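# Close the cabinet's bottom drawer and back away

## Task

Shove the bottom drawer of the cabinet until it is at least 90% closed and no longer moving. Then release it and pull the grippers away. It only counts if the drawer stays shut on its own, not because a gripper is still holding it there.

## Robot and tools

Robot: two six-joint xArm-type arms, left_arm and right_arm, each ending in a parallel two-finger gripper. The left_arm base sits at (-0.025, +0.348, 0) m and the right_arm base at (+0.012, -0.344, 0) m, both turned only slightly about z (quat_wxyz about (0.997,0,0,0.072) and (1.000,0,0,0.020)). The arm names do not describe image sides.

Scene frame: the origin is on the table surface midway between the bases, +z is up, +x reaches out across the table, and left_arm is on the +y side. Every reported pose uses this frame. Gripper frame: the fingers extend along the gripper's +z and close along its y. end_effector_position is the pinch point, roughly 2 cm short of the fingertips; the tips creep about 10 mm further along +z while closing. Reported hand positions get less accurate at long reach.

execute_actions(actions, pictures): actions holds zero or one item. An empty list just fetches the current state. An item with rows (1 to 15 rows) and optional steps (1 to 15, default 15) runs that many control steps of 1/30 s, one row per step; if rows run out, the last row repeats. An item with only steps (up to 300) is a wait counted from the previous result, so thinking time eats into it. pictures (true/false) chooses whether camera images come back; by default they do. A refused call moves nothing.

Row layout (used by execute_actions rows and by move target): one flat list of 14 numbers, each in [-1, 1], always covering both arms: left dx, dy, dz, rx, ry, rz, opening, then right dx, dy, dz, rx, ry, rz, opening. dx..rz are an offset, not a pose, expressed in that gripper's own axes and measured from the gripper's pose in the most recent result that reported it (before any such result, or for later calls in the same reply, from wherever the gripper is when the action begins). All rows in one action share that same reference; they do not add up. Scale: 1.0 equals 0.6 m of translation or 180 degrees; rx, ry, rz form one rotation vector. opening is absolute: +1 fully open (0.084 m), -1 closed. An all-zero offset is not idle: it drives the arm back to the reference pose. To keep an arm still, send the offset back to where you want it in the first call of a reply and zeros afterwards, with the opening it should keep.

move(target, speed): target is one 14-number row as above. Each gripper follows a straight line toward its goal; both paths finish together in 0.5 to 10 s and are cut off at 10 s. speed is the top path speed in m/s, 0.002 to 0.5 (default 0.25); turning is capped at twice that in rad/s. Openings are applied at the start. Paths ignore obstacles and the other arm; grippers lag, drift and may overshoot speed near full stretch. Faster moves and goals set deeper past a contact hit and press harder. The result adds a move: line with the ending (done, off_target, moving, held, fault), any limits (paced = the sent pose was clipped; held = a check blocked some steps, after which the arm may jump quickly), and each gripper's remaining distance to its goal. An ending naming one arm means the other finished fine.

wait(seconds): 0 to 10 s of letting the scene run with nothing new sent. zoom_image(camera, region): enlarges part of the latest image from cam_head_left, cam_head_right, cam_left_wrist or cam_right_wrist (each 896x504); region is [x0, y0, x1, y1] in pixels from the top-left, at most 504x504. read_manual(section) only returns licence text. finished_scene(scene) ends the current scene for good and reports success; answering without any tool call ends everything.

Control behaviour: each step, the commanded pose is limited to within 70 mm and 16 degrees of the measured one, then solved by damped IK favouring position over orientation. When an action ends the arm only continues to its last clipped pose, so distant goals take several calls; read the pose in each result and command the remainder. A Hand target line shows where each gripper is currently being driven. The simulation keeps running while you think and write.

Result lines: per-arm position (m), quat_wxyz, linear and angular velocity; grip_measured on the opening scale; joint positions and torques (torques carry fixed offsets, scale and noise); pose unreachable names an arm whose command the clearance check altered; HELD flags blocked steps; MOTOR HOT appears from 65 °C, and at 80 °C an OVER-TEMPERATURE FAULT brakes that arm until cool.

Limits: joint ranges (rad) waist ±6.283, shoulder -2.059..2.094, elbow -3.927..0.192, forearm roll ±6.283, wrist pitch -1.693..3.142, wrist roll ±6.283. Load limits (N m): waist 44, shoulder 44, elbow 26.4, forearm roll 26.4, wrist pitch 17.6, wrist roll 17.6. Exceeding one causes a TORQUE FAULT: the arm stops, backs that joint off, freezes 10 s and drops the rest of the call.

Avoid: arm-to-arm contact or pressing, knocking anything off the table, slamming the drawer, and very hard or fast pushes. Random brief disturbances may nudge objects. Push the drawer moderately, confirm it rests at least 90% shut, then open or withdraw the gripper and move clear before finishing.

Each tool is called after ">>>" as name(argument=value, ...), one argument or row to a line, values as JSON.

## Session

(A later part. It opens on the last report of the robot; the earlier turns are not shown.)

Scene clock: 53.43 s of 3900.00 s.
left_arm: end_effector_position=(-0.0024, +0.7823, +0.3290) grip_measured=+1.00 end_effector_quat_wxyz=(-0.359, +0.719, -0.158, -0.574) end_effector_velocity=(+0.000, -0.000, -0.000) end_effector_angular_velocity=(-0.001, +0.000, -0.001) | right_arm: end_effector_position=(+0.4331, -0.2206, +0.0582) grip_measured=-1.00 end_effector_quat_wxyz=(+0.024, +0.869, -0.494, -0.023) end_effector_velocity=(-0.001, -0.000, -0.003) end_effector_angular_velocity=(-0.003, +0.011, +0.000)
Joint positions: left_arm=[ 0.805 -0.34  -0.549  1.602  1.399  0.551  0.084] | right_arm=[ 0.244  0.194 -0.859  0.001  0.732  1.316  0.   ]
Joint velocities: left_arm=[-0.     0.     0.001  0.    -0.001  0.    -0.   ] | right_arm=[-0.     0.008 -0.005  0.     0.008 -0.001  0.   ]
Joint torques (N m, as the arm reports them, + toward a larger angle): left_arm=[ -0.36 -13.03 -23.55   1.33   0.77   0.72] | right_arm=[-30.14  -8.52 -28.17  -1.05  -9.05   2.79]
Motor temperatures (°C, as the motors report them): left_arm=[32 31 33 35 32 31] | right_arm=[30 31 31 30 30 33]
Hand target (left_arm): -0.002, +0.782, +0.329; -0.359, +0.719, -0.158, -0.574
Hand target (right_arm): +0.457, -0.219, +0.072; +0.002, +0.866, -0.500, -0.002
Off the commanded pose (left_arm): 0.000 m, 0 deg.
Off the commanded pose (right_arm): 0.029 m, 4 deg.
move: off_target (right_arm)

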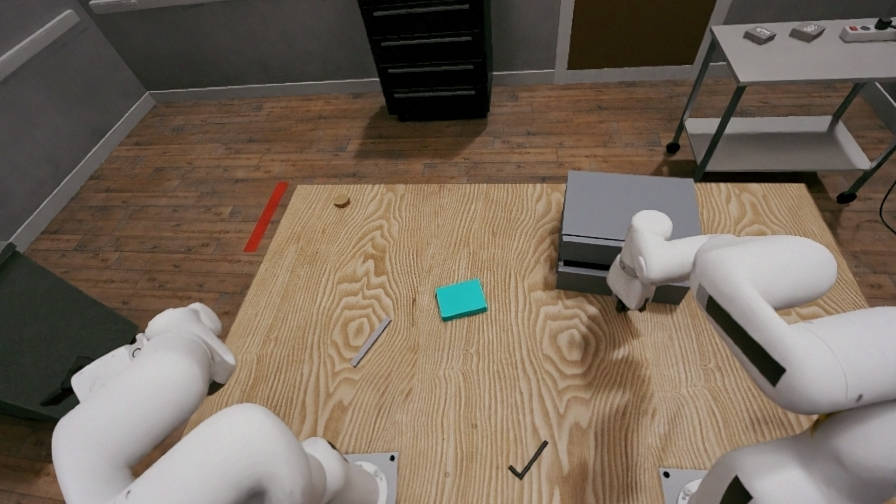

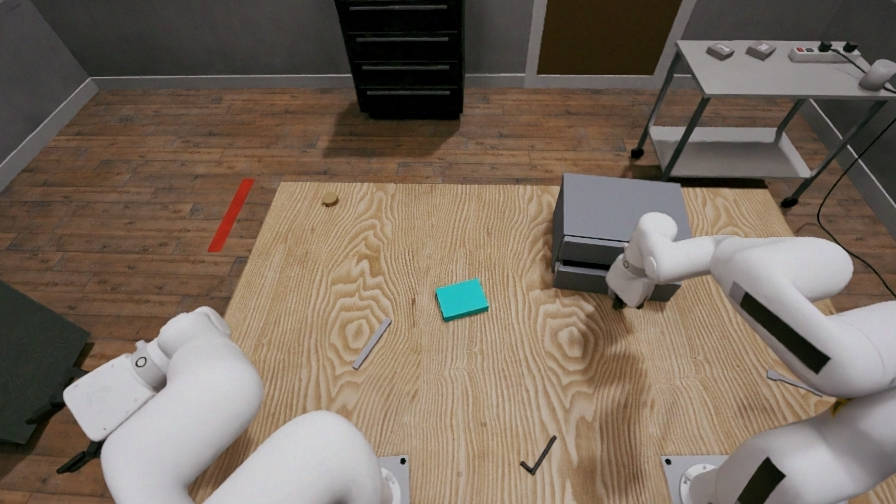

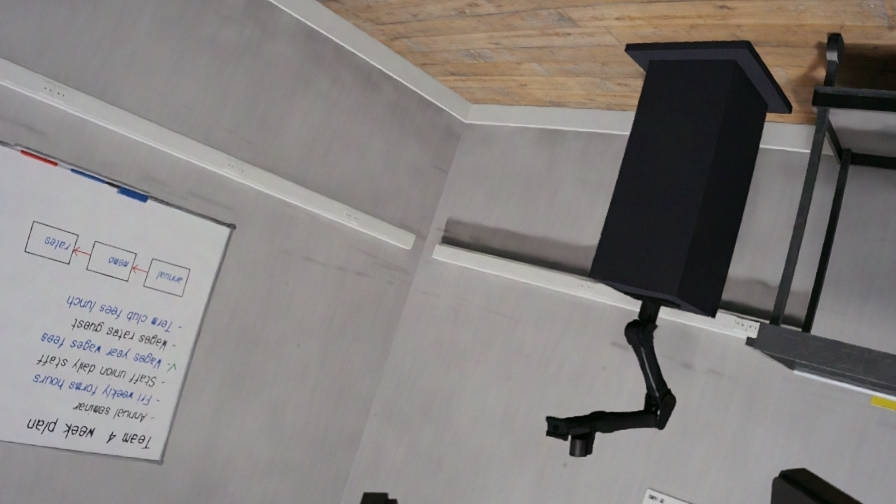

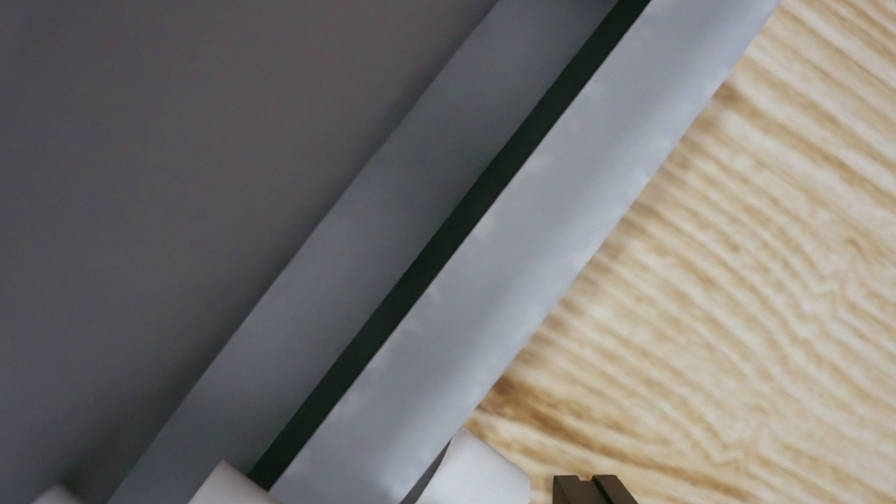

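>>> move(
  target=[0,0,0,0,0,0,1,0,0,-0.02,0.12,0.07,0,-1],
  speed=0.1,
)

>>> move(
  target=[0,0,0,0,0,0,1,0.025,-0.045,0.02,0,0,0,-1],
  speed=0.05,
)

Scene clock: 67.63 s of 3900.00 s.
left_arm: end_effector_position=(-0.0024, +0.7823, +0.3290) grip_measured=+1.00 end_effector_quat_wxyz=(-0.359, +0.719, -0.158, -0.574) end_effector_velocity=(+0.000, -0.000, -0.000) end_effector_angular_velocity=(-0.000, +0.002, +0.000) | right_arm: end_effector_position=(+0.4335, -0.2197, +0.0703) grip_measured=-1.00 end_effector_quat_wxyz=(-0.086, +0.856, -0.483, +0.162) end_effector_velocity=(+0.001, +0.000, +0.001) end_effector_angular_velocity=(-0.007, -0.015, -0.007)
Joint positions: left_arm=[ 0.805 -0.34  -0.549  1.602  1.399  0.551  0.084] | right_arm=[ 0.204  0.02  -0.518 -0.602  0.17   1.85   0.   ]
Joint velocities: left_arm=[-0.001  0.001  0.001  0.     0.002 -0.001 -0.   ] | right_arm=[-0.006  0.001 -0.003 -0.082 -0.004  0.078  0.   ]
Joint torques (N m, as the arm reports them, + toward a larger angle): left_arm=[ -0.54 -13.03 -23.52   1.27   0.81   0.74] | right_arm=[ 0.01 -9.03 -9.75  0.77 -0.59  0.31]
Motor temperatures (°C, as the motors report them): left_arm=[32 31 33 35 32 31] | right_arm=[30 31 39 30 34 33]
Hand target (left_arm): -0.002, +0.782, +0.329; -0.359, +0.719, -0.158, -0.574
Hand target (right_arm): +0.433, -0.220, +0.070; -0.086, +0.856, -0.483, +0.163
Off the commanded pose (left_arm): 0.000 m, 0 deg.
Off the commanded pose (right_arm): 0.001 m, 0 deg.
After step 90, 8.57 s passed at rest.
move: done

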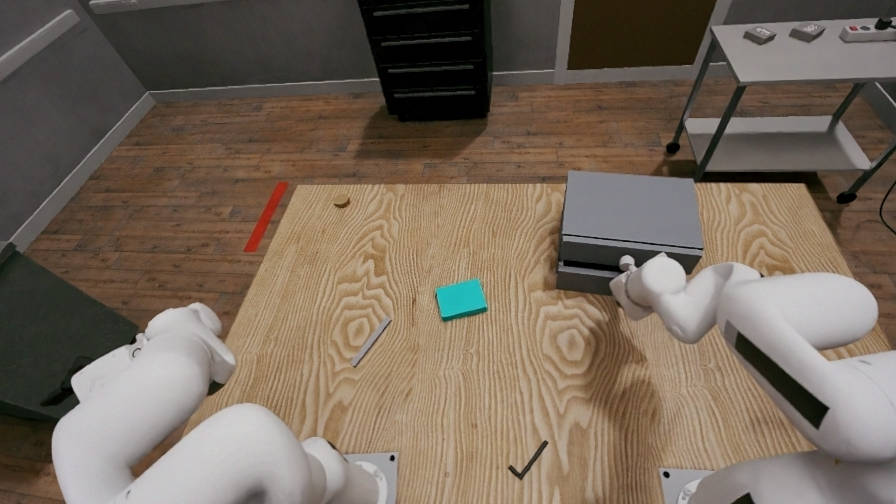

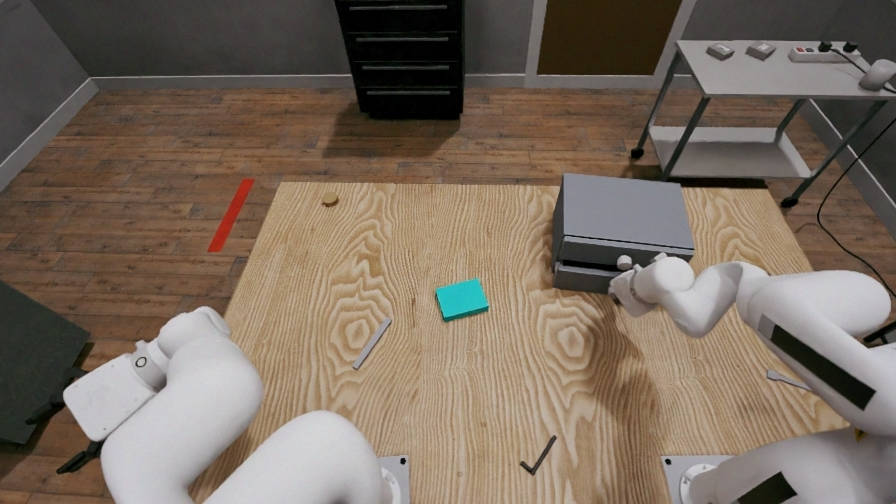

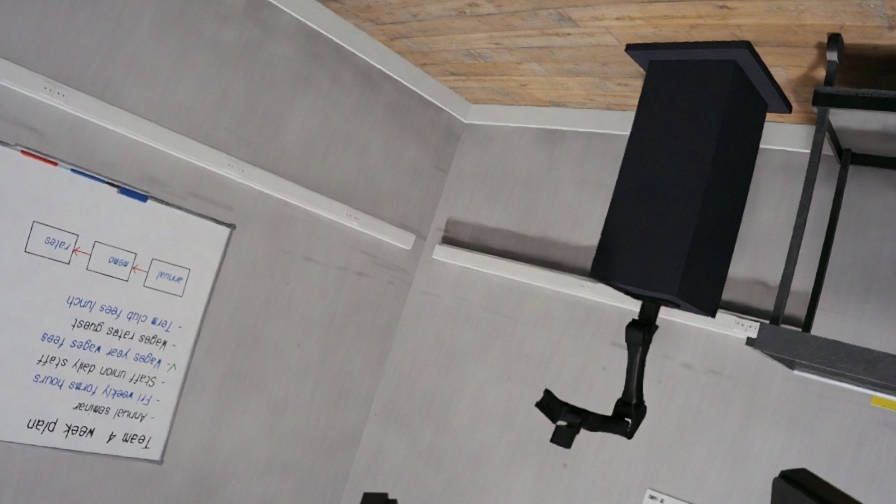

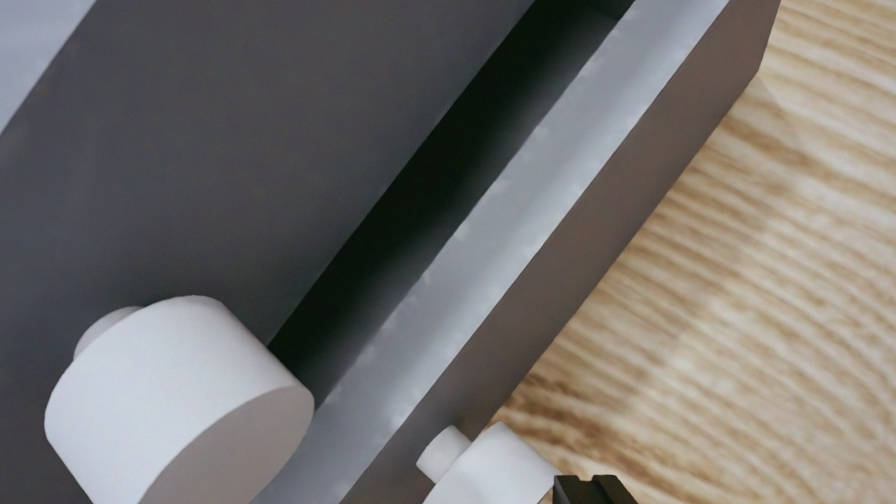

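Scene clock: 68.63 s of 3900.00 s.
left_arm: end_effector_position=(-0.0024, +0.7823, +0.3290) grip_measured=+1.00 end_effector_quat_wxyz=(-0.359, +0.719, -0.158, -0.574) end_effector_velocity=(-0.001, -0.000, -0.000) end_effector_angular_velocity=(-0.000, +0.001, +0.002) | right_arm: end_effector_position=(+0.4630, -0.2184, +0.0677) grip_measured=-1.00 end_effector_quat_wxyz=(-0.084, +0.857, -0.482, +0.160) end_effector_velocity=(+0.002, -0.000, -0.001) end_effector_angular_velocity=(+0.001, +0.003, -0.002)
Joint positions: left_arm=[ 0.805 -0.34  -0.549  1.602  1.399  0.551  0.084] | right_arm=[ 0.2    0.106 -0.618 -0.536  0.186  1.775  0.   ]
Joint velocities: left_arm=[ 0.002 -0.     0.001  0.     0.001  0.     0.   ] | right_arm=[ 0.     0.008 -0.009  0.013  0.003 -0.01   0.   ]
Joint torques (N m, as the arm reports them, + toward a larger angle): left_arm=[ -0.59 -12.81 -23.49   1.39   0.87   0.78] | right_arm=[-10.21 -10.73 -18.21   2.66  -1.71   1.39]
Motor temperatures (°C, as the motors report them): left_arm=[32 31 33 35 32 31] | right_arm=[30 31 38 30 34 33]
Hand target (left_arm): -0.002, +0.782, +0.329; -0.359, +0.719, -0.158, -0.574
Hand target (right_arm): +0.467, -0.219, +0.070; -0.086, +0.856, -0.483, +0.162
Off the commanded pose (left_arm): 0.000 m, 0 deg.
Off the commanded pose (right_arm): 0.004 m, 0 deg.
move: off_target (right_arm)

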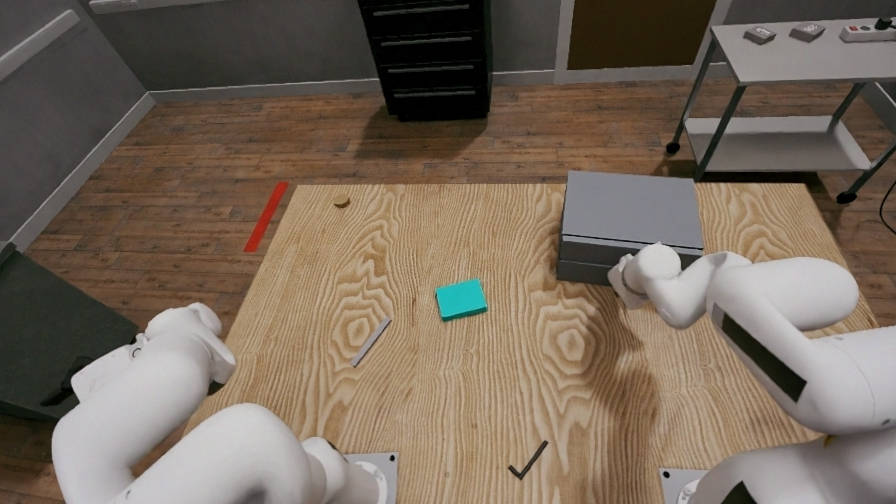

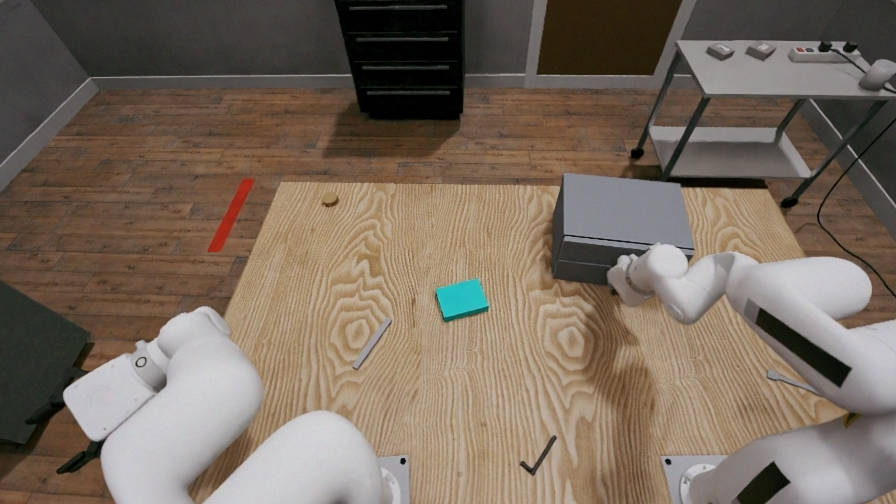

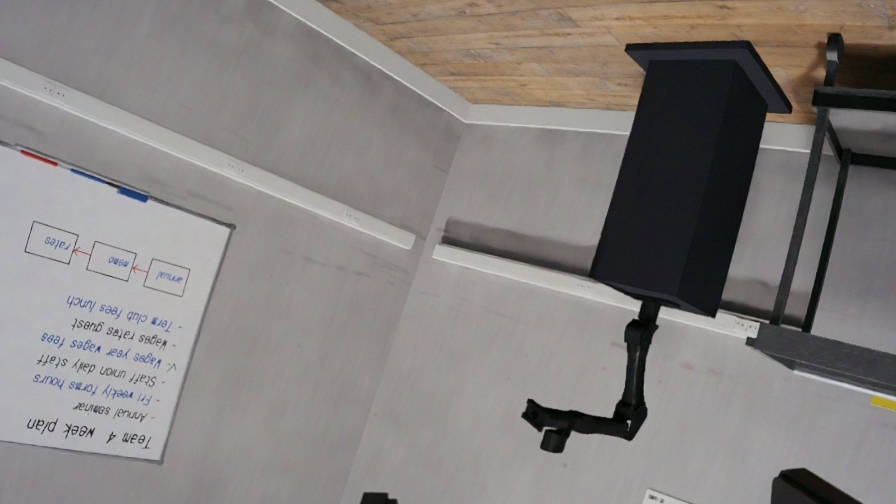

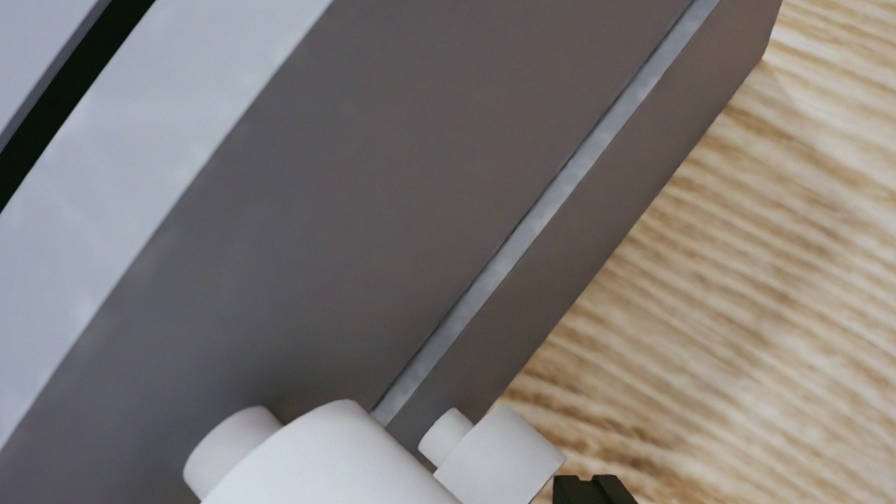

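Retreat.

>>> move(
  target=[0,0,0,0,0,0,1,-0.1,0.17,-0.1,0,0,0,-1],
  speed=0.3,
)

Scene clock: 73.43 s of 3900.00 s.
left_arm: end_effector_position=(-0.0024, +0.7823, +0.3290) grip_measured=+1.00 end_effector_quat_wxyz=(-0.359, +0.719, -0.158, -0.574) end_effector_velocity=(-0.001, +0.000, -0.000) end_effector_angular_velocity=(-0.000, +0.000, +0.001) | right_arm: end_effector_position=(+0.3312, -0.2197, +0.0817) grip_measured=-1.00 end_effector_quat_wxyz=(-0.084, +0.857, -0.482, +0.160) end_effector_velocity=(-0.002, -0.000, +0.001) end_effector_angular_velocity=(-0.001, +0.001, +0.002)
Joint positions: left_arm=[ 0.805 -0.34  -0.549  1.602  1.399  0.551  0.084] | right_arm=[ 0.31  -0.351 -0.196 -0.573  0.245  1.91   0.   ]
Joint velocities: left_arm=[ 0.002  0.001 -0.     0.     0.    -0.     0.   ] | right_arm=[ 0.004 -0.012  0.005  0.015  0.007 -0.013  0.   ]
Joint torques (N m, as the arm reports them, + toward a larger angle): left_arm=[ -0.42 -12.8  -23.52   1.32   0.81   0.7 ] | right_arm=[ -0.09  -4.1  -10.08   0.44  -0.54   0.56]
Motor temperatures (°C, as the motors report them): left_arm=[32 31 33 35 32 31] | right_arm=[30 31 37 30 34 33]
Hand target (left_arm): -0.002, +0.782, +0.329; -0.359, +0.719, -0.158, -0.574
Hand target (right_arm): +0.331, -0.220, +0.082; -0.084, +0.857, -0.482, +0.160
Off the commanded pose (left_arm): 0.000 m, 0 deg.
Off the commanded pose (right_arm): 0.000 m, 0 deg.
After step 90, 0.63 s passed at rest.
move: done

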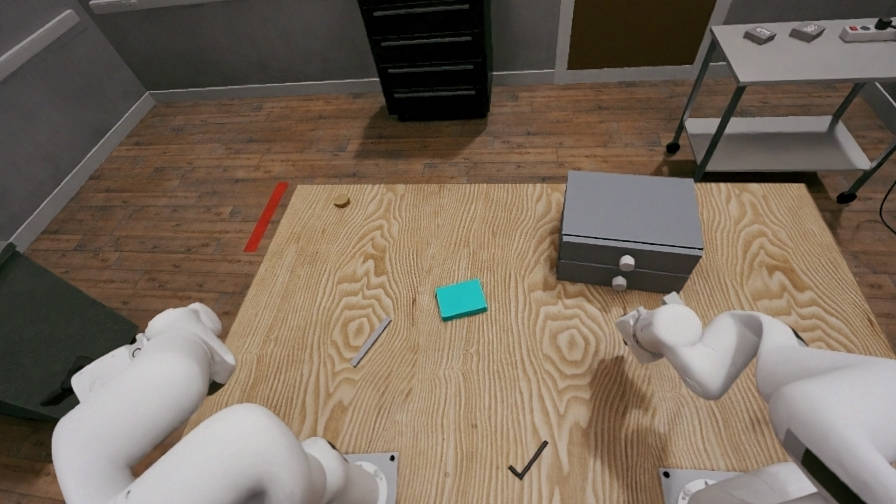

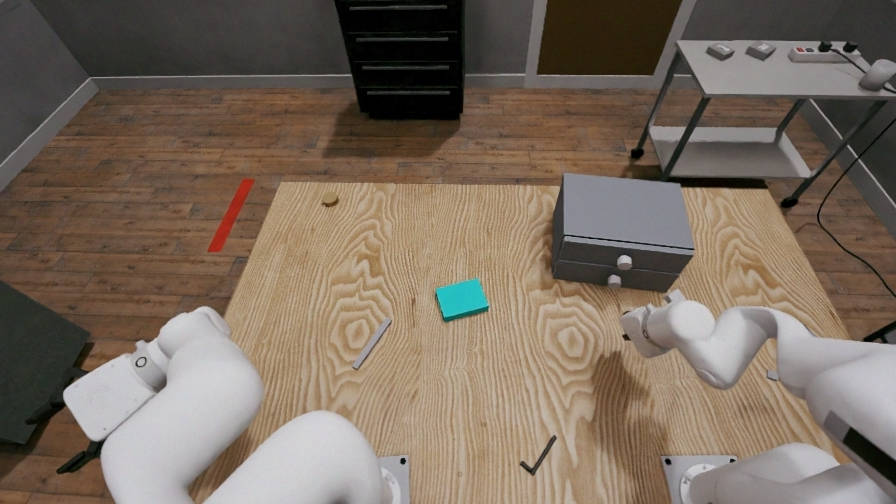

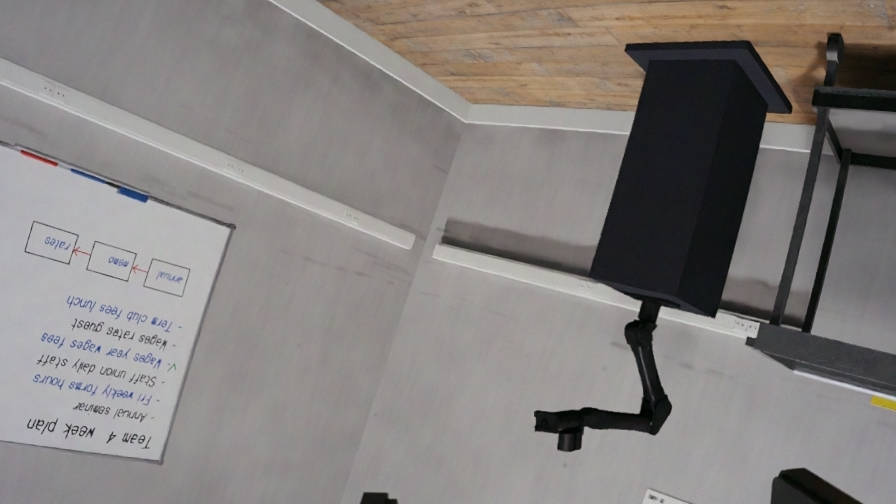

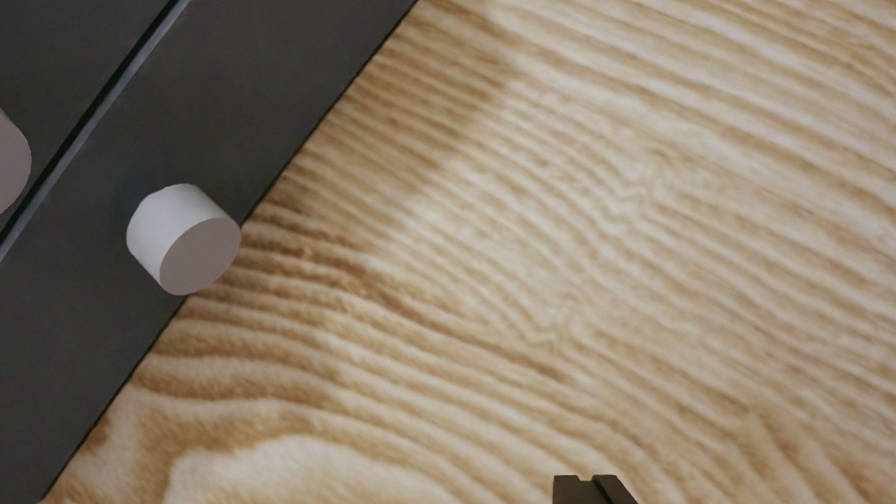

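>>> finished_scene(
  scene=2,
)

The scene is finished: the task was done.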